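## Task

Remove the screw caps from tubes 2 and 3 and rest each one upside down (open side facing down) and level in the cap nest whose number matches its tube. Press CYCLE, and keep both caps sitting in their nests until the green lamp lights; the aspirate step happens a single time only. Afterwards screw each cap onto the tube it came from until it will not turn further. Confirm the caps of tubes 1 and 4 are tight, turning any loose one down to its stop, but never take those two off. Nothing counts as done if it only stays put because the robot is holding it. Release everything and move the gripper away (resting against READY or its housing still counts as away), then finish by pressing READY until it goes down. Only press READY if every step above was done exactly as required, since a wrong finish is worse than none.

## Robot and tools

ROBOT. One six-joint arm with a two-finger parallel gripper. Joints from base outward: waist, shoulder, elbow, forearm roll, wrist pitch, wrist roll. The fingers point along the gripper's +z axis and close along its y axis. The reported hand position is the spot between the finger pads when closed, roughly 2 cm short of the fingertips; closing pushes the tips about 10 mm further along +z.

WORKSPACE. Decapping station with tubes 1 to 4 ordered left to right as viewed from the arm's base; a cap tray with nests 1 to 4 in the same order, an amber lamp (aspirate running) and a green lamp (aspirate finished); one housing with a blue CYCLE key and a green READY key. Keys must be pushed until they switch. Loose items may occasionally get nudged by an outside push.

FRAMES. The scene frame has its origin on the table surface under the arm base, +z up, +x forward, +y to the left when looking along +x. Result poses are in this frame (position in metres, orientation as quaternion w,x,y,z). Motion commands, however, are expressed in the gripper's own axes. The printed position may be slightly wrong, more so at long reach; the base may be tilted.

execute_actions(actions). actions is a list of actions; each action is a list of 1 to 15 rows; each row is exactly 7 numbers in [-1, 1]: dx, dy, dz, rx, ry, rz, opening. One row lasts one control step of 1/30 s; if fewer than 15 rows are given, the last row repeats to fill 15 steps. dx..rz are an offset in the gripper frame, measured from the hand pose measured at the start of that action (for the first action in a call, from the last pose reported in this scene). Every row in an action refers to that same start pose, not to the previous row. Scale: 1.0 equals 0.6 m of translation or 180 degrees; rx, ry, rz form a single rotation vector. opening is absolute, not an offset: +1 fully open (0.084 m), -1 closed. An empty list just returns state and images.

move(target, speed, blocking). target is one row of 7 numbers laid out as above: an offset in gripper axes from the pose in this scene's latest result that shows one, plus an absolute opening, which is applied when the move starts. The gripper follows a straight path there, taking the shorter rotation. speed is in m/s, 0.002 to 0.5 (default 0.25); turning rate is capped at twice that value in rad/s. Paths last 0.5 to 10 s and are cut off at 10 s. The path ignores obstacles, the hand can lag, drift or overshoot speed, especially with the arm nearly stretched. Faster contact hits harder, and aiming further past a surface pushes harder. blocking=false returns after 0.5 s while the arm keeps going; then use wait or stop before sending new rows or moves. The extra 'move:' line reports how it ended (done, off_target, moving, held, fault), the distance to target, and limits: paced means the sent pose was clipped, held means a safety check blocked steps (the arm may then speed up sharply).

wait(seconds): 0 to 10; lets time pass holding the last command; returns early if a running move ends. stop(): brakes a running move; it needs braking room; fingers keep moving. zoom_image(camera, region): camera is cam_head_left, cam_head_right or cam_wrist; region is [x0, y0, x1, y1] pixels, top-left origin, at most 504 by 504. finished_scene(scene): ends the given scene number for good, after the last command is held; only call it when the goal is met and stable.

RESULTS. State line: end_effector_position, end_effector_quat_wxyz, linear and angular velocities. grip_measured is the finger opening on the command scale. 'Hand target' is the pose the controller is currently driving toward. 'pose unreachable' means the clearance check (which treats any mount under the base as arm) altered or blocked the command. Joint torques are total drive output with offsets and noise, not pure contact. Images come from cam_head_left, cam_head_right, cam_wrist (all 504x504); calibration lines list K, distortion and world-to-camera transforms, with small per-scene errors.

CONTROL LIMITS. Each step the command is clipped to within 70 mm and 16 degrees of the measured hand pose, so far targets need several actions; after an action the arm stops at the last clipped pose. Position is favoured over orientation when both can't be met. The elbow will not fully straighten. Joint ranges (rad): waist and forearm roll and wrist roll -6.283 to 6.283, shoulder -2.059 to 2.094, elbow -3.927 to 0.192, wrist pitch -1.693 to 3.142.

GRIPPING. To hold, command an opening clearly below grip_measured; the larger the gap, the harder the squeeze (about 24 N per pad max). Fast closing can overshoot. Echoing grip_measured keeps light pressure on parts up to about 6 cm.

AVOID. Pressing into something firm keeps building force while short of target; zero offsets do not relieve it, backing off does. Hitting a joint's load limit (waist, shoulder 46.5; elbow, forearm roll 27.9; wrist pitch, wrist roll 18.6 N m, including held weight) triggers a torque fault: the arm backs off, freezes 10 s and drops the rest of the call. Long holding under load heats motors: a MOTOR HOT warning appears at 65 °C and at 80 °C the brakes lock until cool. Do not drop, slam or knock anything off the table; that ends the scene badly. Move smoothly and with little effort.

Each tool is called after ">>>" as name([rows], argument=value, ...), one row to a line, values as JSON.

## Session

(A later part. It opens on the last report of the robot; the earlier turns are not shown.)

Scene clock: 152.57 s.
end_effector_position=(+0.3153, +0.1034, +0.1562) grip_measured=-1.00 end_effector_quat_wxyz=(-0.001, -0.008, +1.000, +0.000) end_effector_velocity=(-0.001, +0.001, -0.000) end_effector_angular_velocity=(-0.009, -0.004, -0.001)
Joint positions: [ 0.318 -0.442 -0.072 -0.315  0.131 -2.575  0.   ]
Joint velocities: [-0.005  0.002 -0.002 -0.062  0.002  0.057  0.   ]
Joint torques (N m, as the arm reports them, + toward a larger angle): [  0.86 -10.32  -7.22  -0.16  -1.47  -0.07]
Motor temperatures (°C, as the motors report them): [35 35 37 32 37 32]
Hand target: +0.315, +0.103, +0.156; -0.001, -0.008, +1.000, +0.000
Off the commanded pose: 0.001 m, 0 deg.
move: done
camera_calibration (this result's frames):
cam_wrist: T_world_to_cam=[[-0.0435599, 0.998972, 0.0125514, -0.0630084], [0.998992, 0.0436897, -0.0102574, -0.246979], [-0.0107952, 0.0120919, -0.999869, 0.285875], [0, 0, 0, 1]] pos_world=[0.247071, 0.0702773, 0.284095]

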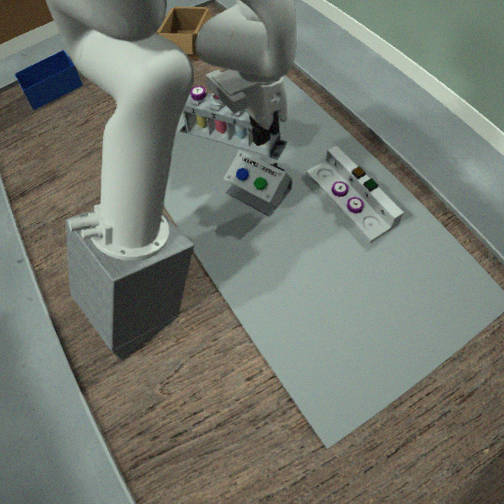

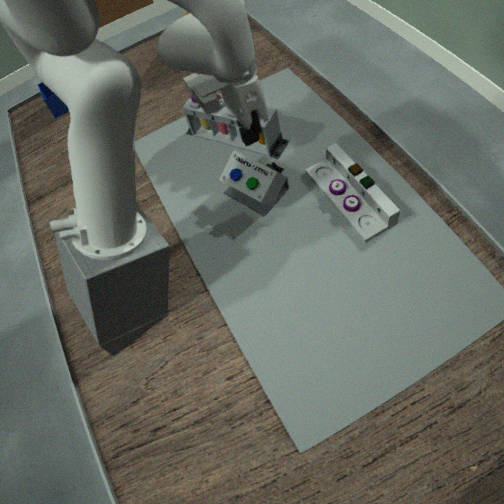

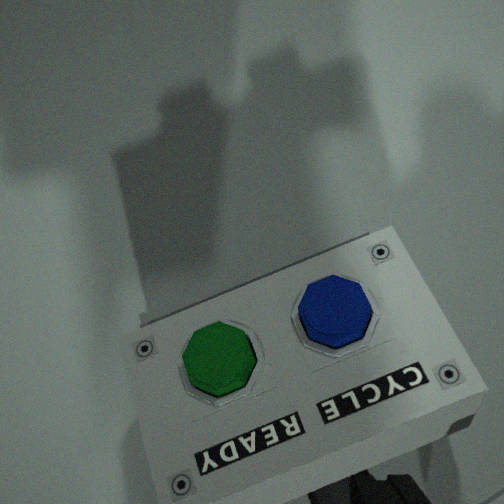

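>>> move(target=[0.086,-0.006,0.068,0,0,0,-1], speed=0.12)

>>> move(target=[0,0,0.039,0,0,0,-1], speed=0.012)

Scene clock: 155.53 s.
end_effector_position=(+0.2644, +0.0986, +0.1162) grip_measured=-1.00 end_effector_quat_wxyz=(-0.039, -0.008, +0.999, +0.023) end_effector_velocity=(-0.002, -0.000, -0.001) end_effector_angular_velocity=(+0.000, +0.005, +0.000)
Joint positions: [ 0.177 -0.19  -0.038 -0.631 -0.115 -2.392  0.   ]
Joint velocities: [ 0.001  0.004  0.003  0.005 -0.002 -0.005  0.   ]
Joint torques (N m, as the arm reports them, + toward a larger angle): [  0.72 -11.02  -2.27  -0.26  -1.36   0.04]
Motor temperatures (°C, as the motors report them): [35 35 37 32 37 32]
Hand target: +0.264, +0.099, +0.116; -0.040, -0.008, +0.999, +0.023
Off the commanded pose: 0.001 m, 5 deg.
move: off_target
camera_calibration (this result's frames):
cam_wrist: T_world_to_cam=[[-0.0407013, 0.997371, 0.0599571, -0.0660266], [0.995293, 0.0457525, -0.0854364, -0.186735], [-0.087955, 0.0561975, -0.994538, 0.260811], [0, 0, 0, 1]] pos_world=[0.206108, 0.0597396, 0.247392]

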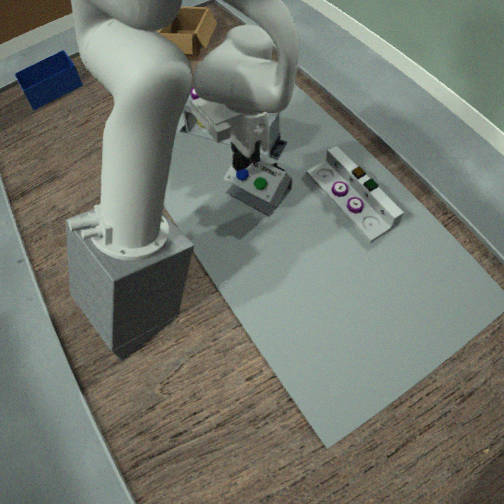

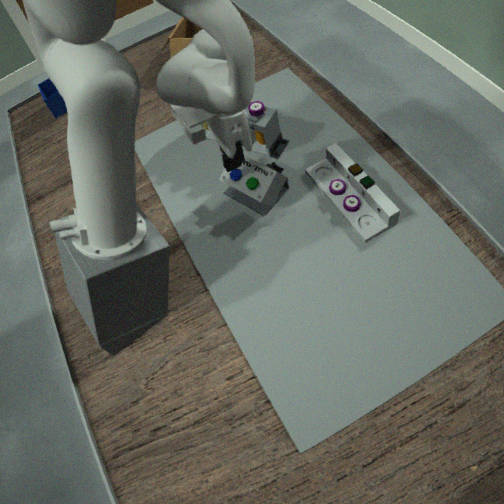

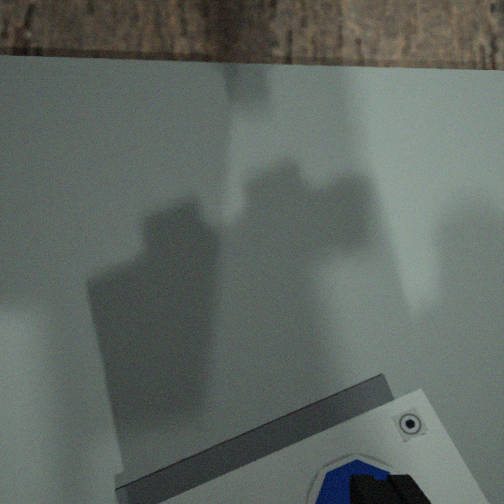

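Scene clock: 157.70 s.
end_effector_position=(+0.2637, +0.0998, +0.0933) grip_measured=-1.00 end_effector_quat_wxyz=(-0.038, -0.008, +0.999, +0.023) end_effector_velocity=(-0.001, -0.000, -0.001) end_effector_angular_velocity=(-0.008, -0.002, +0.000)
Joint positions: [ 0.384 -0.019 -0.051 -0.006 -0.262 -2.818  0.   ]
Joint velocities: [ 0.035  0.006 -0.001  0.076 -0.004 -0.04   0.   ]
Joint torques (N m, as the arm reports them, + toward a larger angle): [ 1.15 -5.57  2.68 -0.43  1.22  0.16]
Motor temperatures (°C, as the motors report them): [35 35 36 32 37 32]
Hand target: +0.262, +0.099, +0.093; -0.039, -0.008, +0.999, +0.022
Off the commanded pose: 0.001 m, 0 deg.
move: done
camera_calibration (this result's frames):
cam_wrist: T_world_to_cam=[[-0.0404788, 0.99732, 0.0609437, -0.0660084], [0.99562, 0.0454036, -0.0817213, -0.188513], [-0.0842693, 0.0573688, -0.99479, 0.236839], [0, 0, 0, 1]] pos_world=[0.204973, 0.0608035, 0.224223]

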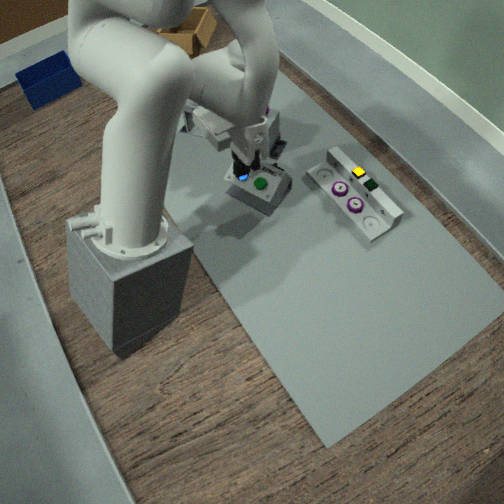

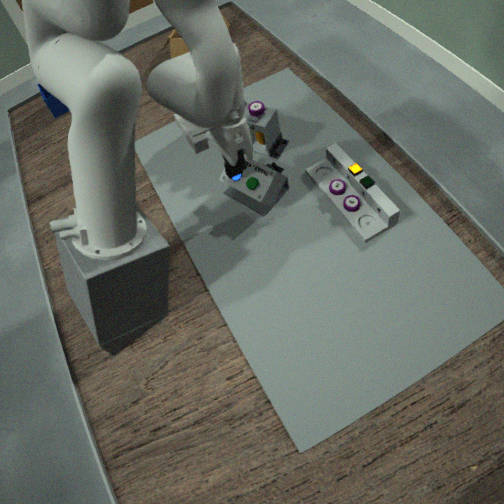

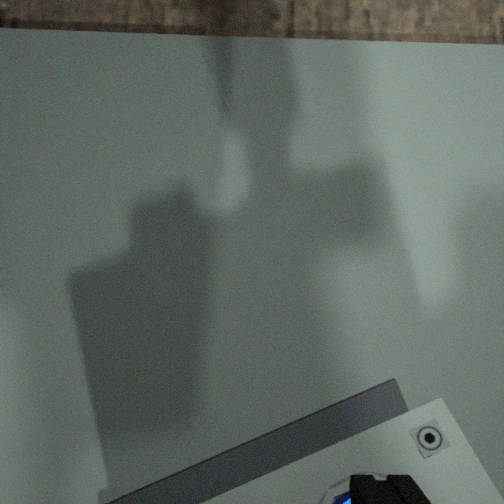

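>>> move(target=[-0.1,0.1,-0.15,0.0146,-0.024,0,0.15], speed=0.15)

Scene clock: 161.23 s.
end_effector_position=(+0.3289, +0.1573, +0.1810) grip_measured=+0.14 end_effector_quat_wxyz=(-0.001, -0.008, +1.000, +0.002) end_effector_velocity=(+0.003, +0.001, +0.002) end_effector_angular_velocity=(-0.001, -0.007, -0.002)
Joint positions: [ 0.5   -0.478 -0.182 -0.364  0.301 -2.368  0.05 ]
Joint velocities: [ 0.001 -0.002 -0.005 -0.013  0.002  0.014  0.   ]
Joint torques (N m, as the arm reports them, + toward a larger angle): [  1.27 -11.41  -9.64  -0.2   -1.5    0.08]
Motor temperatures (°C, as the motors report them): [35 35 36 32 37 32]
Hand target: +0.329, +0.158, +0.181; -0.001, -0.008, +1.000, +0.002
Off the commanded pose: 0.001 m, 0 deg.
move: done
camera_calibration (this result's frames):
cam_wrist: T_world_to_cam=[[-0.0430336, 0.998944, 0.016067, -0.117367], [0.999011, 0.0432054, -0.0105047, -0.262549], [-0.0111878, 0.0155991, -0.999816, 0.309757], [0, 0, 0, 1]] pos_world=[0.260704, 0.123755, 0.308827]

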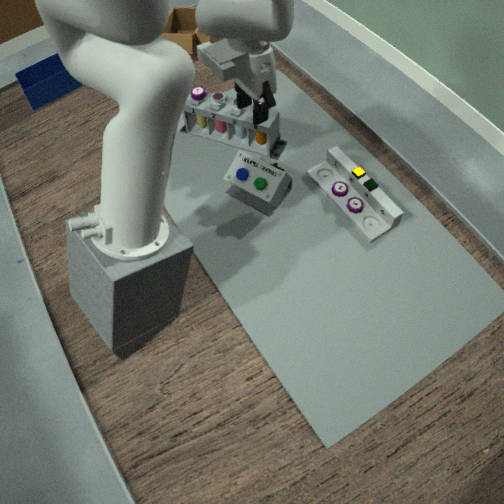

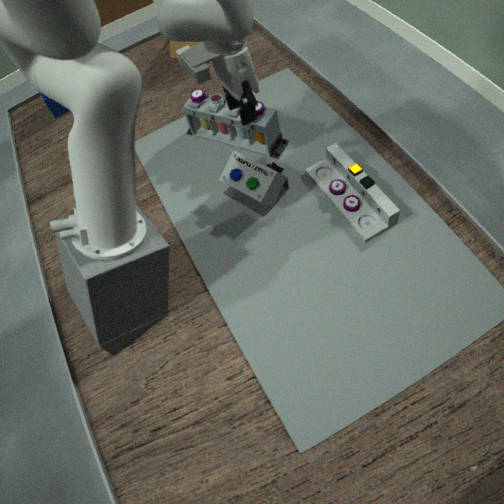

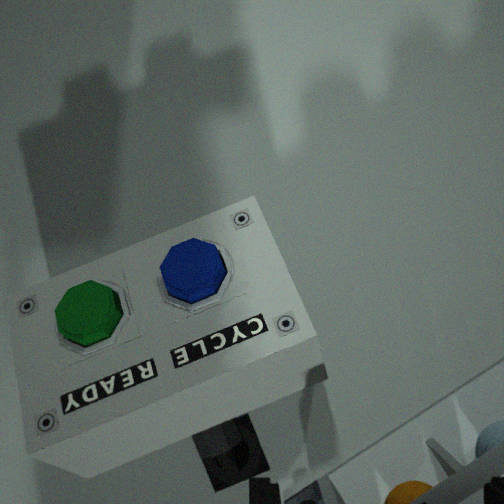

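>>> move(target=[-0.081,0.0777,0,0,0,0.319,0.15], speed=0.4)

>>> move(target=[0,0,0.086,0,0,0,0.15], speed=0.08)

>>> execute_actions([
  [[0,0,0,0,0,0,-1]],
  [[0,0,0,0,0,0,-1]],
])

>>> move(target=[0,0,0.001,0,0,0.99,-1], speed=0.4)

>>> execute_actions([
  [[0,0,0,0,0,0,0.15]],
  [[0,0,0,0,0,0,0.15]],
])

>>> move(target=[0,0,-0.1,0,0,0,0.15], speed=0.12)

Scene clock: 165.97 s.
end_effector_position=(+0.3765, +0.2048, +0.1809) grip_measured=+0.14 end_effector_quat_wxyz=(-0.002, +0.473, +0.881, +0.001) end_effector_velocity=(+0.001, +0.000, +0.000) end_effector_angular_velocity=(-0.002, -0.003, -0.004)
Joint positions: [ 0.569 -0.291 -0.412 -0.381  0.356 -1.292  0.05 ]
Joint velocities: [ 0.001  0.001 -0.002 -0.008  0.001  0.012 -0.   ]
Joint torques (N m, as the arm reports them, + toward a larger angle): [  2.43 -16.04 -10.28  -0.26  -1.46   0.19]
Motor temperatures (°C, as the motors report them): [35 35 36 32 37 32]
Hand target: +0.377, +0.205, +0.181; -0.002, +0.473, +0.881, +0.001
Off the commanded pose: 0.000 m, 0 deg.
move: done
camera_calibration (this result's frames):
cam_wrist: T_world_to_cam=[[0.818442, 0.574466, 0.0118431, -0.399422], [0.574586, -0.818328, -0.0137982, 0.0246872], [0.001765, 0.0180979, -0.999835, 0.303992], [0, 0, 0, 1]] pos_world=[0.312182, 0.244155, 0.309013]

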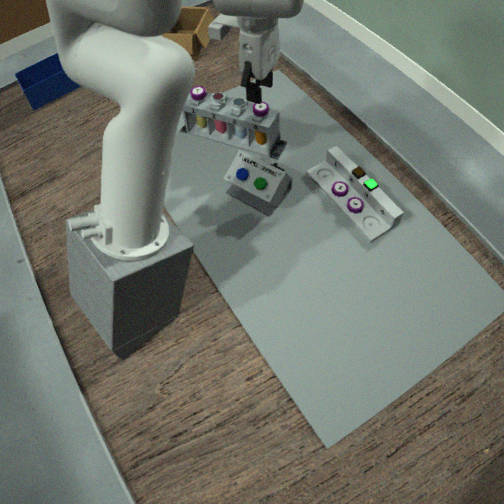

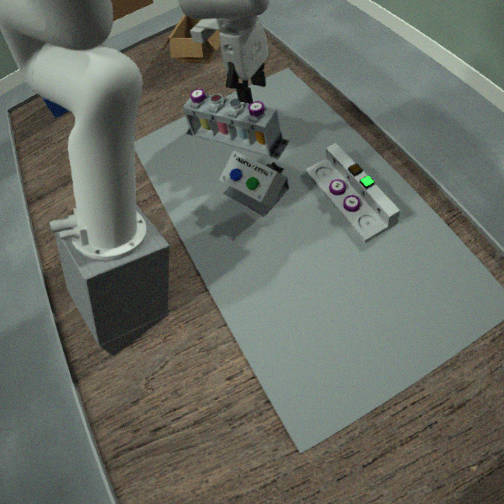

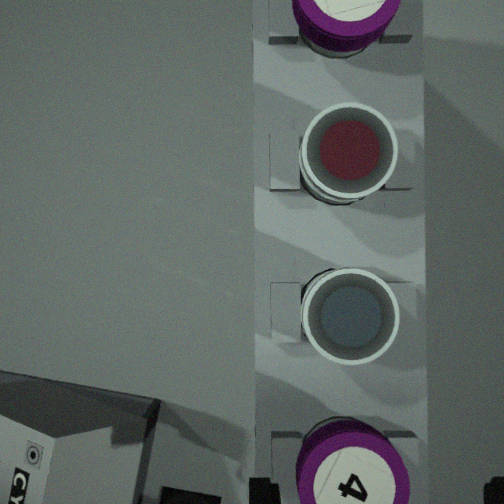

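Scene clock: 166.97 s.
end_effector_position=(+0.3766, +0.2049, +0.1294) grip_measured=+0.14 end_effector_quat_wxyz=(-0.002, +0.473, +0.881, +0.001) end_effector_velocity=(+0.000, -0.000, -0.000) end_effector_angular_velocity=(-0.001, -0.003, -0.002)
Joint positions: [ 0.502 -0.073 -0.461 -0.598  0.188 -1.124  0.05 ]
Joint velocities: [-0.002  0.001 -0.    -0.015 -0.002  0.015  0.   ]
Joint torques (N m, as the arm reports them, + toward a larger angle): [  2.76 -18.36  -7.46  -0.05  -1.45   0.07]
Motor temperatures (°C, as the motors report them): [35 35 36 32 37 32]
Hand target: +0.376, +0.205, +0.129; -0.002, +0.473, +0.881, +0.001
Off the commanded pose: 0.000 m, 0 deg.
move: done
camera_calibration (this result's frames):
cam_wrist: T_world_to_cam=[[0.818486, 0.574396, 0.0122738, -0.398997], [0.574523, -0.818376, -0.0135804, 0.0240738], [0.00224407, 0.0181669, -0.999832, 0.252371], [0, 0, 0, 1]] pos_world=[0.312176, 0.244299, 0.257553]

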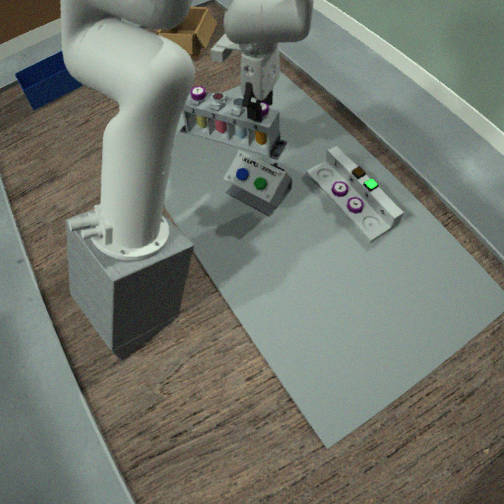

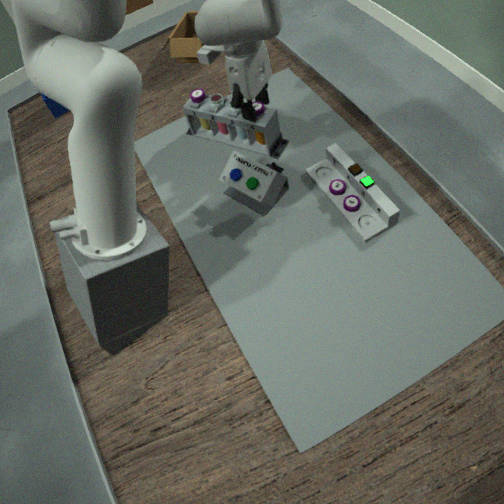

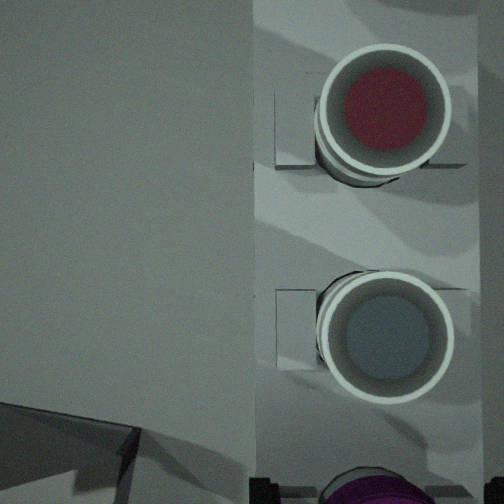

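Scene clock: 167.97 s.
end_effector_position=(+0.3765, +0.2049, +0.1295) grip_measured=-0.25 end_effector_quat_wxyz=(-0.002, +0.473, +0.881, +0.001) end_effector_velocity=(+0.000, -0.001, -0.000) end_effector_angular_velocity=(-0.001, -0.000, -0.001)
Joint positions: [ 0.502 -0.073 -0.461 -0.598  0.189 -1.124  0.033]
Joint velocities: [-0.001 -0.    -0.    -0.     0.     0.    -0.   ]
Joint torques (N m, as the arm reports them, + toward a larger angle): [  2.03 -16.56  -8.61  -0.15  -1.83   0.12]
Motor temperatures (°C, as the motors report them): [35 35 36 32 37 32]
Hand target: +0.376, +0.205, +0.129; -0.002, +0.473, +0.881, +0.001
Off the commanded pose: 0.000 m, 0 deg.
camera_calibration (this result's frames):
cam_wrist: T_world_to_cam=[[0.818453, 0.574445, 0.0121184, -0.398859], [0.574569, -0.818345, -0.0135001, 0.0240482], [0.00216199, 0.018012, -0.999835, 0.252481], [0, 0, 0, 1]] pos_world=[0.312084, 0.244255, 0.257598]

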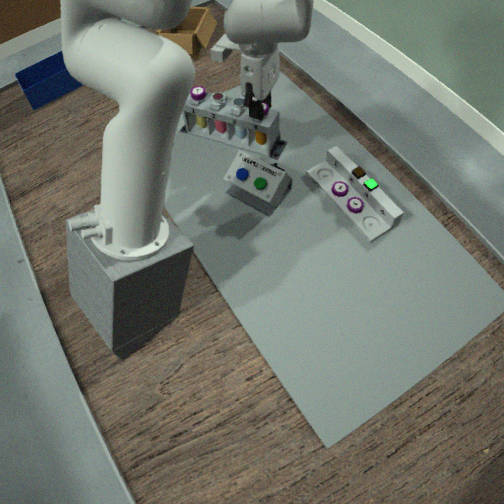

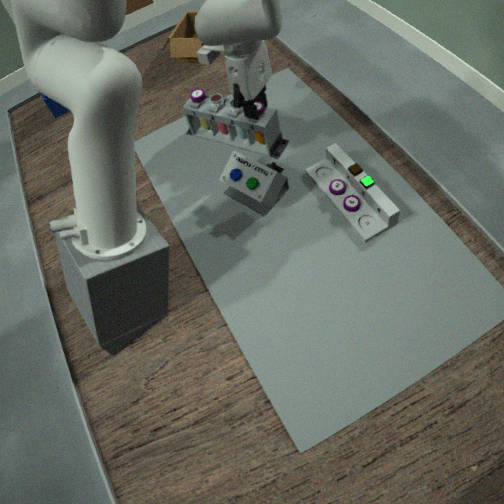

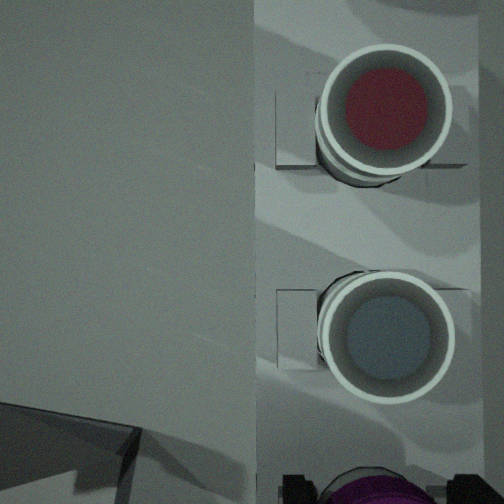

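Scene clock: 172.37 s.
end_effector_position=(+0.3765, +0.2051, +0.1290) grip_measured=-0.25 end_effector_quat_wxyz=(-0.002, +0.888, -0.459, -0.002) end_effector_velocity=(+0.000, +0.000, +0.000) end_effector_angular_velocity=(-0.002, -0.006, -0.005)
Joint positions: [ 0.502 -0.071 -0.462 -0.599  0.187  1.987  0.033]
Joint velocities: [-0.002 -0.    -0.001 -0.031 -0.001  0.033  0.   ]
Joint torques (N m, as the arm reports them, + toward a larger angle): [  3.33 -19.79 -11.22   0.08  -3.     0.32]
Motor temperatures (°C, as the motors report them): [35 35 36 32 37 32]
Hand target: +0.376, +0.205, +0.129; -0.001, +0.888, -0.459, -0.002
Off the commanded pose: 0.000 m, 0 deg.
move: done
camera_calibration (this result's frames):
cam_wrist: T_world_to_cam=[[-0.799569, -0.600473, 0.0110084, 0.451333], [-0.600528, 0.7996, -0.00238497, 0.133411], [-0.00737017, -0.00851778, -0.999937, 0.261037], [0, 0, 0, 1]] pos_world=[0.442913, 0.166561, 0.25637]

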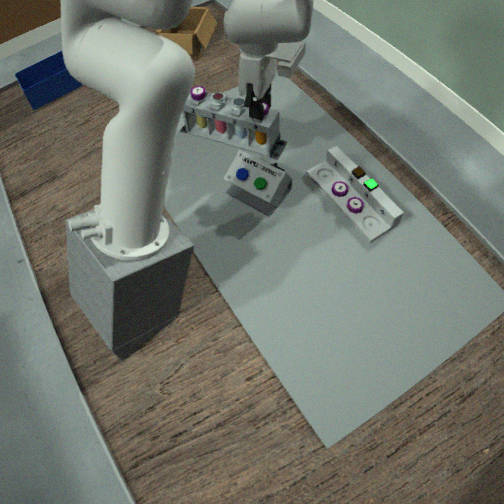

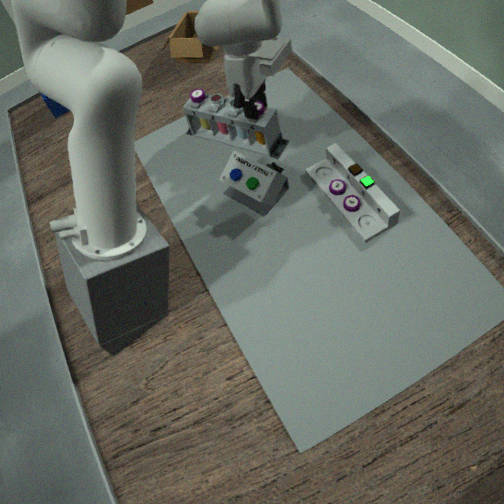

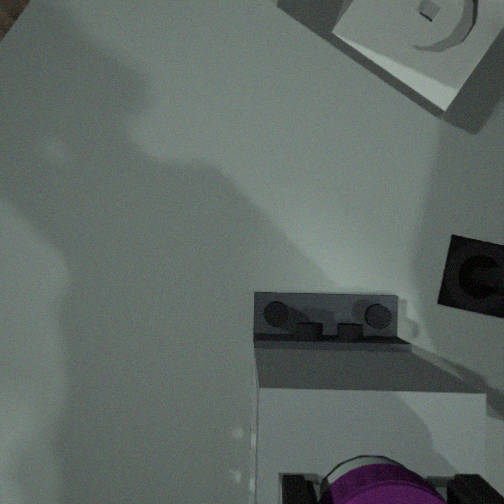

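Scene clock: 173.37 s.
end_effector_position=(+0.3767, +0.2052, +0.1291) grip_measured=+0.14 end_effector_quat_wxyz=(-0.002, +0.888, -0.459, -0.002) end_effector_velocity=(+0.000, -0.000, +0.000) end_effector_angular_velocity=(-0.000, -0.000, -0.000)
Joint positions: [ 0.502 -0.071 -0.462 -0.599  0.187  1.987  0.05 ]
Joint velocities: [-0. -0.  0. -0. -0. -0.  0.]
Joint torques (N m, as the arm reports them, + toward a larger angle): [  2.42 -18.2   -7.67  -0.21  -1.51   0.15]
Motor temperatures (°C, as the motors report them): [35 35 36 32 37 32]
Hand target: +0.377, +0.205, +0.129; -0.002, +0.888, -0.459, -0.002
Off the commanded pose: 0.000 m, 0 deg.
camera_calibration (this result's frames):
cam_wrist: T_world_to_cam=[[-0.799607, -0.600433, 0.0104138, 0.451661], [-0.600483, 0.799634, -0.00233187, 0.133372], [-0.0069271, -0.00811789, -0.999943, 0.2609], [0, 0, 0, 1]] pos_world=[0.443046, 0.166661, 0.256493]

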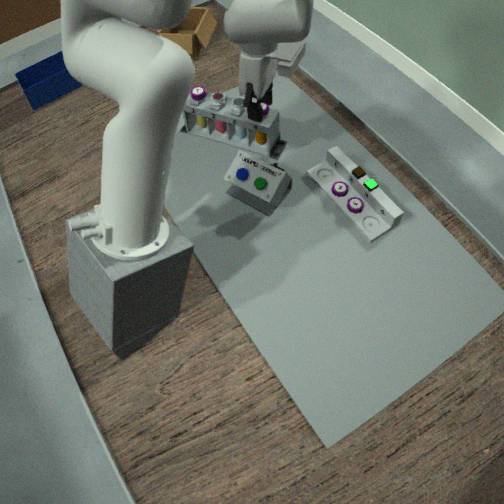

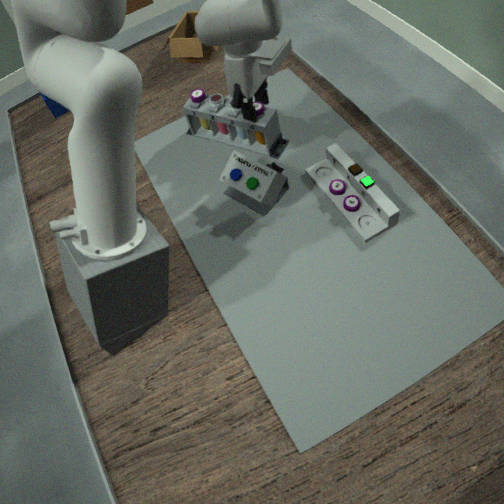

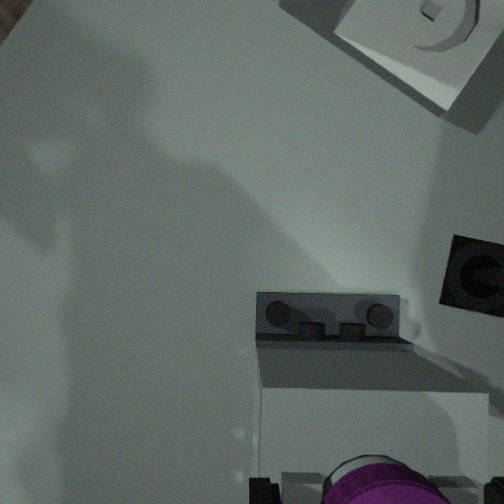

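Scene clock: 174.27 s.
end_effector_position=(+0.3766, +0.2050, +0.1888) grip_measured=+0.14 end_effector_quat_wxyz=(-0.002, +0.889, -0.459, -0.003) end_effector_velocity=(+0.002, +0.001, +0.001) end_effector_angular_velocity=(+0.003, -0.003, -0.001)
Joint positions: [ 0.577 -0.322 -0.409 -0.359  0.384  1.801  0.05 ]
Joint velocities: [-0.001 -0.002 -0.002  0.002 -0.001 -0.002  0.   ]
Joint torques (N m, as the arm reports them, + toward a larger angle): [  2.31 -15.92 -10.85  -0.28  -1.51   0.1 ]
Motor temperatures (°C, as the motors report them): [35 35 36 32 37 32]
Hand target: +0.377, +0.205, +0.189; -0.002, +0.888, -0.459, -0.003
Off the commanded pose: 0.000 m, 0 deg.
move: done
camera_calibration (this result's frames):
cam_wrist: T_world_to_cam=[[-0.799487, -0.600577, 0.011257, 0.450573], [-0.600632, 0.799524, -0.00190657, 0.133652], [-0.00785521, -0.00828559, -0.999935, 0.321003], [0, 0, 0, 1]] pos_world=[0.443024, 0.166406, 0.316165]

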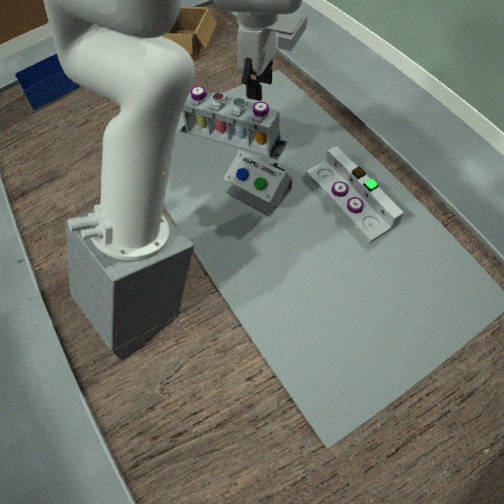

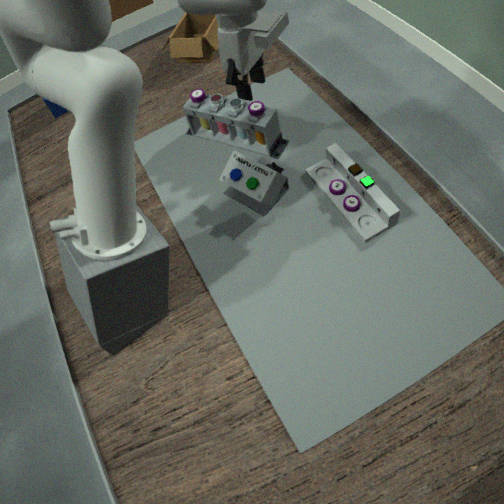

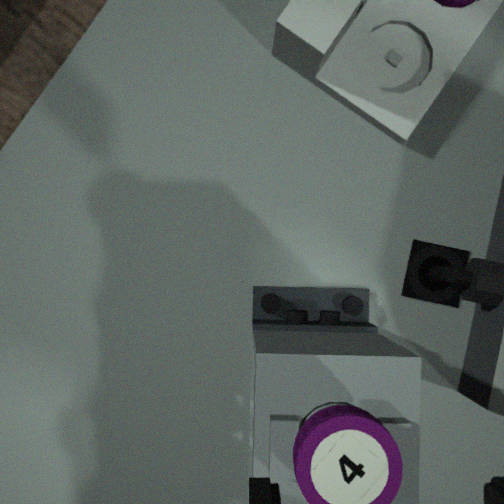

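>>> move(target=[-0.2595,-0.0073,0,0,0,0.01,0.15])

>>> move(target=[0,0,0.099,0,0,0,0.15], speed=0.08)

>>> execute_actions([
  [[0,0,0,0,0,0,-1]],
  [[0,0,0,0,0,0,-1]],
])

>>> move(target=[0,0,0.002,0,0,0.99,-1], speed=0.4)

>>> execute_actions([
  [[0,0,0,0,0,0,0.15]],
  [[0,0,0,0,0,0,0.15]],
])

>>> move(target=[0,0,-0.1,0,0,0,0.15], speed=0.12)

Scene clock: 181.27 s.
end_effector_position=(+0.2895, +0.3344, +0.1896) grip_measured=+0.14 end_effector_quat_wxyz=(-0.001, +0.881, -0.473, -0.004) end_effector_velocity=(-0.000, +0.002, +0.001) end_effector_angular_velocity=(+0.002, -0.003, -0.001)
Joint positions: [ 0.99  -0.137 -0.553 -0.605  0.478  2.448  0.05 ]
Joint velocities: [ 0.004  0.001 -0.002 -0.004  0.001  0.007 -0.   ]
Joint torques (N m, as the arm reports them, + toward a larger angle): [  4.83 -17.8  -10.85  -0.27  -1.54   0.06]
Motor temperatures (°C, as the motors report them): [35 35 37 32 37 32]
Hand target: +0.289, +0.335, +0.190; -0.001, +0.881, -0.473, -0.004
Off the commanded pose: 0.001 m, 0 deg.
move: done
camera_calibration (this result's frames):
cam_wrist: T_world_to_cam=[[-0.818503, -0.574341, 0.0136162, 0.455006], [-0.574389, 0.818582, 0.000410464, -0.0365475], [-0.0113817, -0.00748501, -0.999907, 0.322903], [0, 0, 0, 1]] pos_world=[0.355107, 0.293663, 0.316693]

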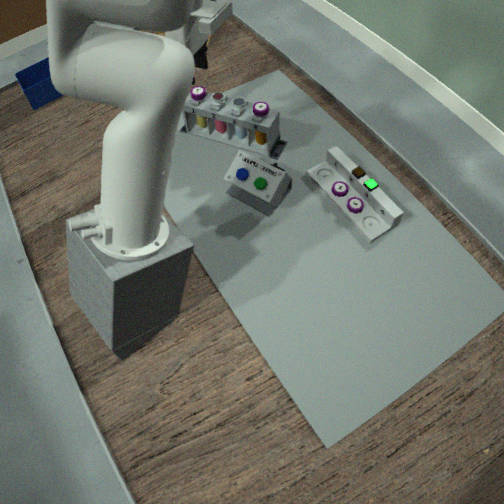

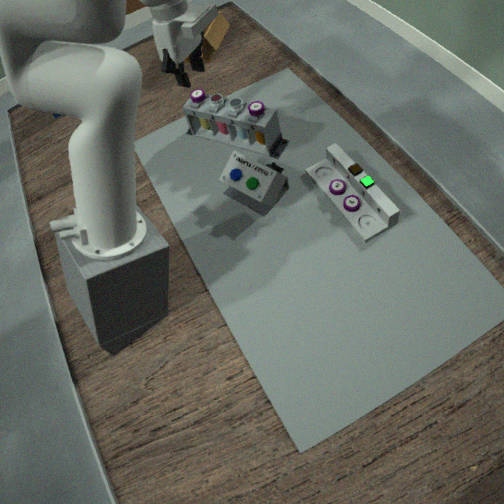

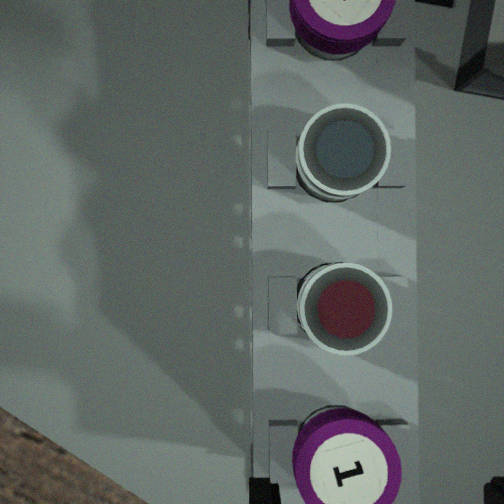

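Scene clock: 182.37 s.
end_effector_position=(+0.2895, +0.3347, +0.1304) grip_measured=+0.14 end_effector_quat_wxyz=(-0.001, +0.881, -0.473, -0.004) end_effector_velocity=(-0.001, -0.000, -0.001) end_effector_angular_velocity=(-0.001, -0.000, +0.000)
Joint positions: [ 0.908  0.075 -0.61  -0.83   0.329  2.619  0.05 ]
Joint velocities: [ 0.     0.001  0.001 -0.005  0.     0.005 -0.   ]
Joint torques (N m, as the arm reports them, + toward a larger angle): [  5.4  -19.94  -8.17  -0.24  -1.46   0.09]
Motor temperatures (°C, as the motors report them): [35 35 37 32 37 32]
Hand target: +0.289, +0.335, +0.130; -0.001, +0.881, -0.473, -0.004
Off the commanded pose: 0.000 m, 0 deg.
move: done
camera_calibration (this result's frames):
cam_wrist: T_world_to_cam=[[-0.818633, -0.574168, 0.013083, 0.45598], [-0.574215, 0.818705, 0.000244289, -0.036912], [-0.0108514, -0.00731248, -0.999914, 0.263488], [0, 0, 0, 1]] pos_world=[0.354944, 0.293956, 0.257509]

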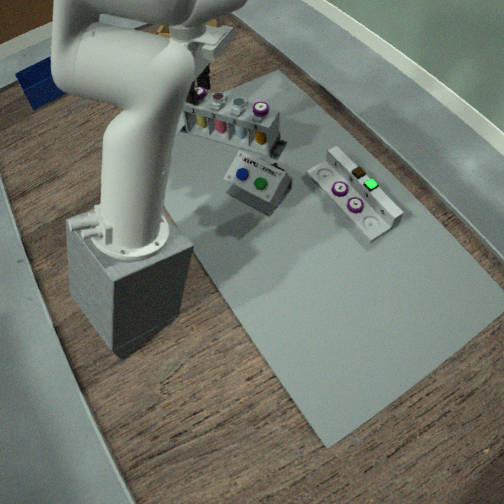

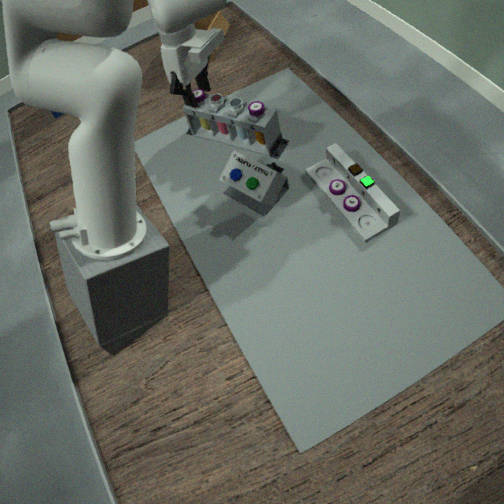

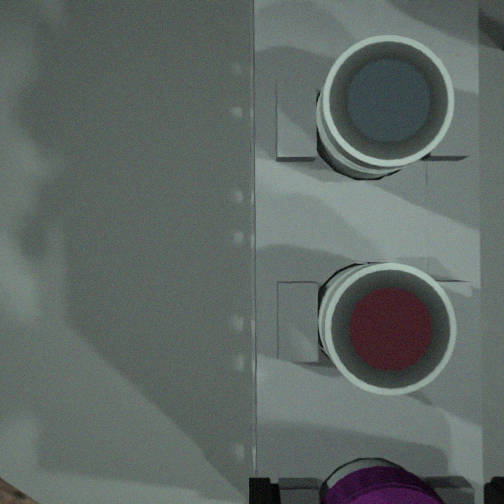

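Scene clock: 183.37 s.
end_effector_position=(+0.2893, +0.3347, +0.1304) grip_measured=-0.25 end_effector_quat_wxyz=(-0.001, +0.881, -0.473, -0.004) end_effector_velocity=(+0.000, +0.000, +0.000) end_effector_angular_velocity=(+0.001, +0.000, -0.000)
Joint positions: [ 0.909  0.074 -0.609 -0.83   0.329  2.619  0.033]
Joint velocities: [ 0.    -0.    -0.     0.001 -0.001 -0.     0.   ]
Joint torques (N m, as the arm reports them, + toward a larger angle): [  4.44 -18.67  -9.68  -0.29  -1.73   0.1 ]
Motor temperatures (°C, as the motors report them): [35 35 37 32 37 32]
Hand target: +0.289, +0.335, +0.130; -0.001, +0.881, -0.473, -0.004
Off the commanded pose: 0.000 m, 0 deg.
camera_calibration (this result's frames):
cam_wrist: T_world_to_cam=[[-0.818508, -0.574342, 0.013228, 0.455807], [-0.574391, 0.818581, 0.000179796, -0.03684], [-0.0109315, -0.0074509, -0.999912, 0.2636], [0, 0, 0, 1]] pos_world=[0.354803, 0.29391, 0.257554]

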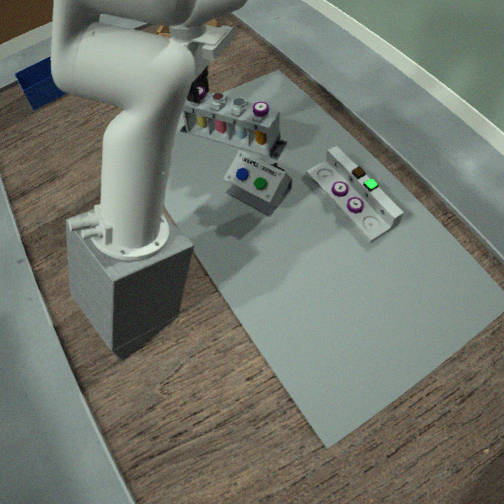

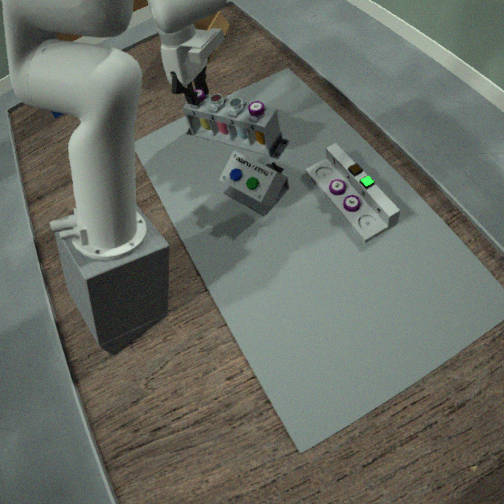

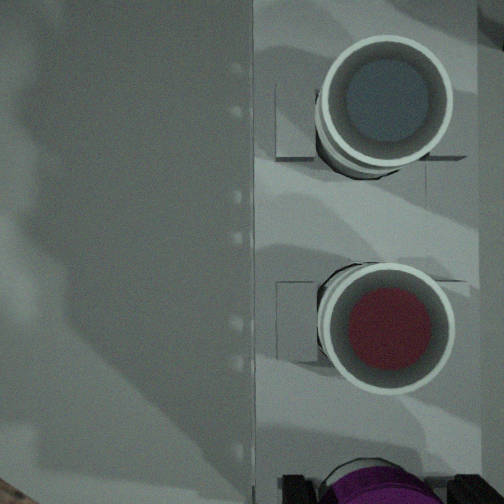

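Scene clock: 187.73 s.
end_effector_position=(+0.2893, +0.3348, +0.1293) grip_measured=-0.25 end_effector_quat_wxyz=(-0.004, +0.459, +0.888, +0.001) end_effector_velocity=(-0.000, -0.000, -0.000) end_effector_angular_velocity=(-0.000, -0.002, -0.004)
Joint positions: [ 0.907  0.079 -0.611 -0.835  0.327  5.733  0.033]
Joint velocities: [-0.001  0.     0.    -0.01  -0.     0.012  0.   ]
Joint torques (N m, as the arm reports them, + toward a larger angle): [  5.03 -20.26  -9.62  -0.05  -1.95   0.33]
Motor temperatures (°C, as the motors report them): [35 35 37 32 37 32]
Hand target: +0.289, +0.335, +0.129; -0.004, +0.459, +0.888, +0.001
Off the commanded pose: 0.000 m, 0 deg.
move: done
camera_calibration (this result's frames):
cam_wrist: T_world_to_cam=[[0.799928, 0.6, 0.010766, -0.405152], [0.600094, -0.799748, -0.0170133, 0.167331], [-0.00159787, 0.0200701, -0.999797, 0.250569], [0, 0, 0, 1]] pos_world=[0.224079, 0.371885, 0.257727]

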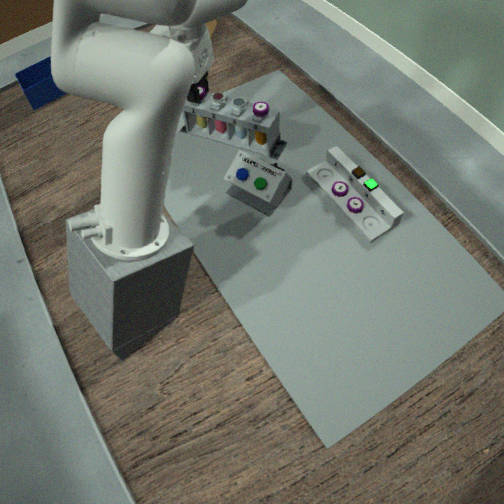

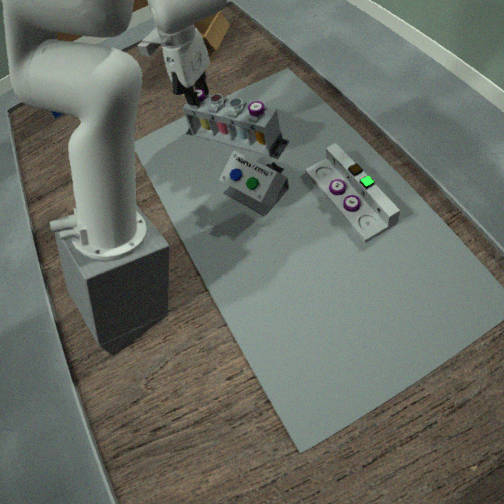

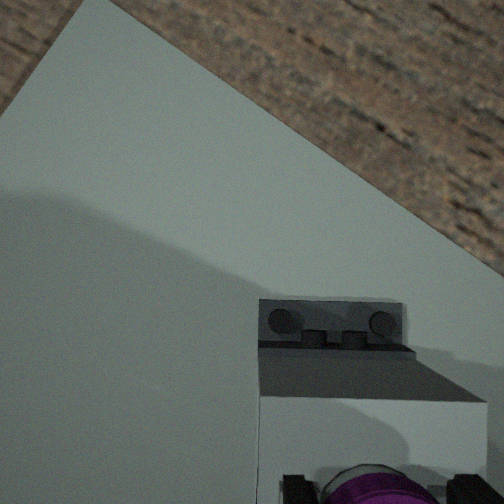

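Scene clock: 188.73 s.
end_effector_position=(+0.2893, +0.3349, +0.1294) grip_measured=+0.14 end_effector_quat_wxyz=(-0.004, +0.459, +0.888, +0.002) end_effector_velocity=(-0.000, +0.000, -0.000) end_effector_angular_velocity=(+0.001, +0.000, +0.001)
Joint positions: [ 0.907  0.079 -0.611 -0.835  0.327  5.733  0.05 ]
Joint velocities: [ 0.     0.    -0.    -0.    -0.001 -0.    -0.   ]
Joint torques (N m, as the arm reports them, + toward a larger angle): [  5.41 -20.1   -8.23  -0.07  -1.6    0.03]
Motor temperatures (°C, as the motors report them): [35 35 37 32 37 32]
Hand target: +0.289, +0.335, +0.129; -0.004, +0.459, +0.888, +0.002
Off the commanded pose: 0.000 m, 0 deg.
camera_calibration (this result's frames):
cam_wrist: T_world_to_cam=[[0.800017, 0.599878, 0.0109074, -0.405238], [0.599975, -0.799836, -0.0170783, 0.167406], [-0.00152074, 0.0202072, -0.999795, 0.25053], [0, 0, 0, 1]] pos_world=[0.224139, 0.371928, 0.257757]

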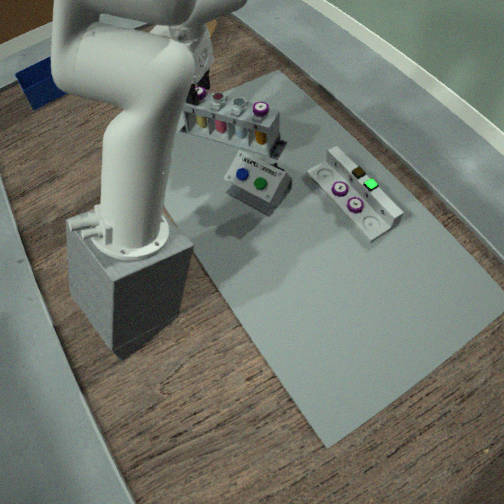

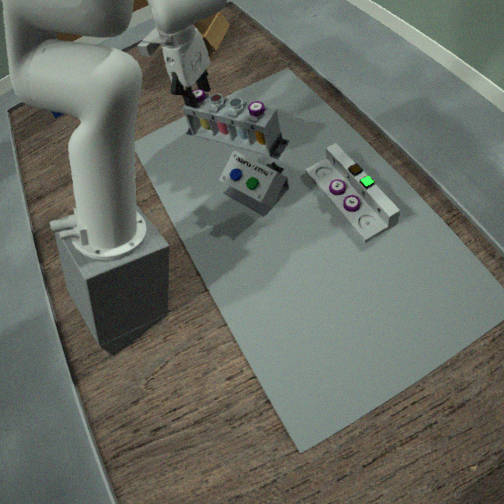

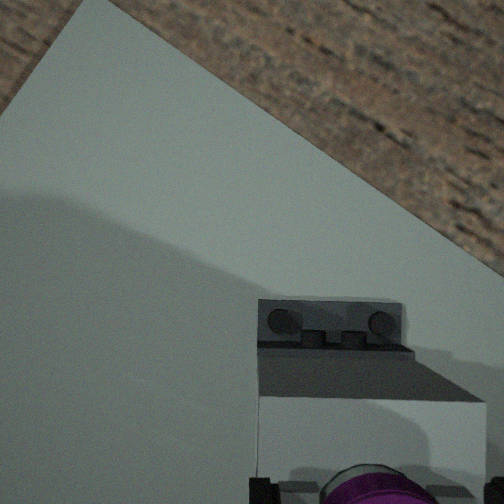

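Scene clock: 189.60 s.
end_effector_position=(+0.2894, +0.3344, +0.1890) grip_measured=+0.14 end_effector_quat_wxyz=(-0.004, +0.459, +0.888, +0.001) end_effector_velocity=(+0.001, +0.001, +0.001) end_effector_angular_velocity=(+0.001, -0.000, -0.000)
Joint positions: [ 0.989 -0.136 -0.553 -0.606  0.477  5.558  0.05 ]
Joint velocities: [ 0.    -0.002 -0.001  0.003  0.001 -0.003 -0.   ]
Joint torques (N m, as the arm reports them, + toward a larger angle): [  4.85 -17.99 -10.88  -0.15  -1.56   0.04]
Motor temperatures (°C, as the motors report them): [35 35 37 32 37 32]
Hand target: +0.290, +0.335, +0.189; -0.004, +0.459, +0.888, +0.002
Off the commanded pose: 0.000 m, 0 deg.
move: done
camera_calibration (this result's frames):
cam_wrist: T_world_to_cam=[[0.799845, 0.600123, 0.0100195, -0.405471], [0.600202, -0.799666, -0.0170752, 0.167908], [-0.00223498, 0.0196712, -0.999804, 0.310579], [0, 0, 0, 1]] pos_world=[0.22423, 0.371493, 0.317448]

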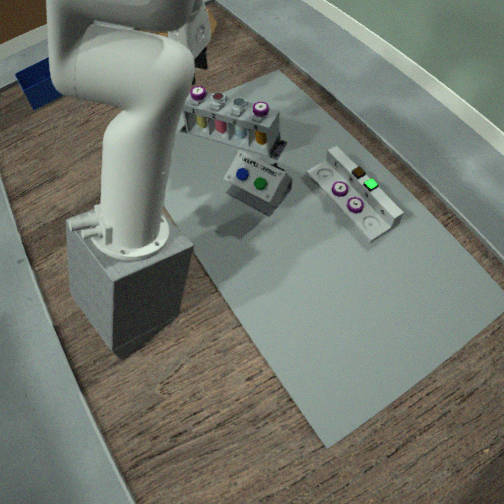

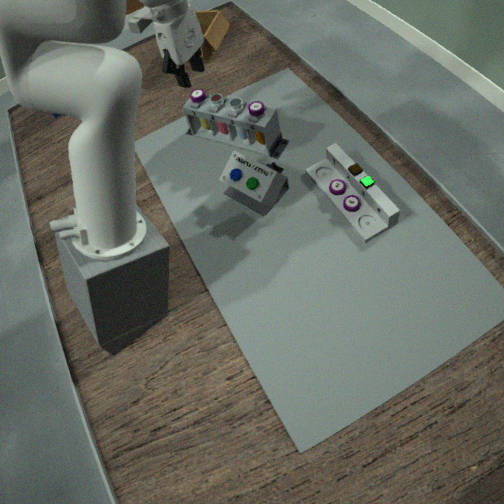

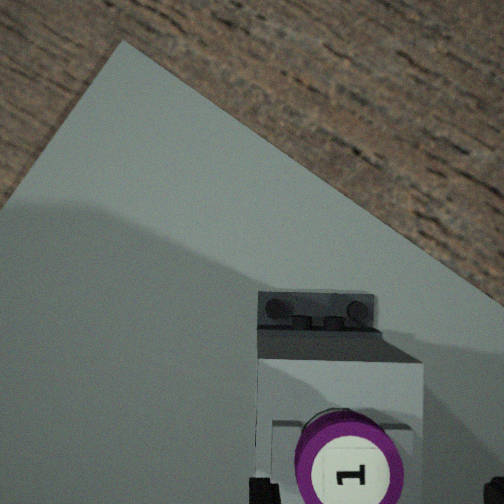

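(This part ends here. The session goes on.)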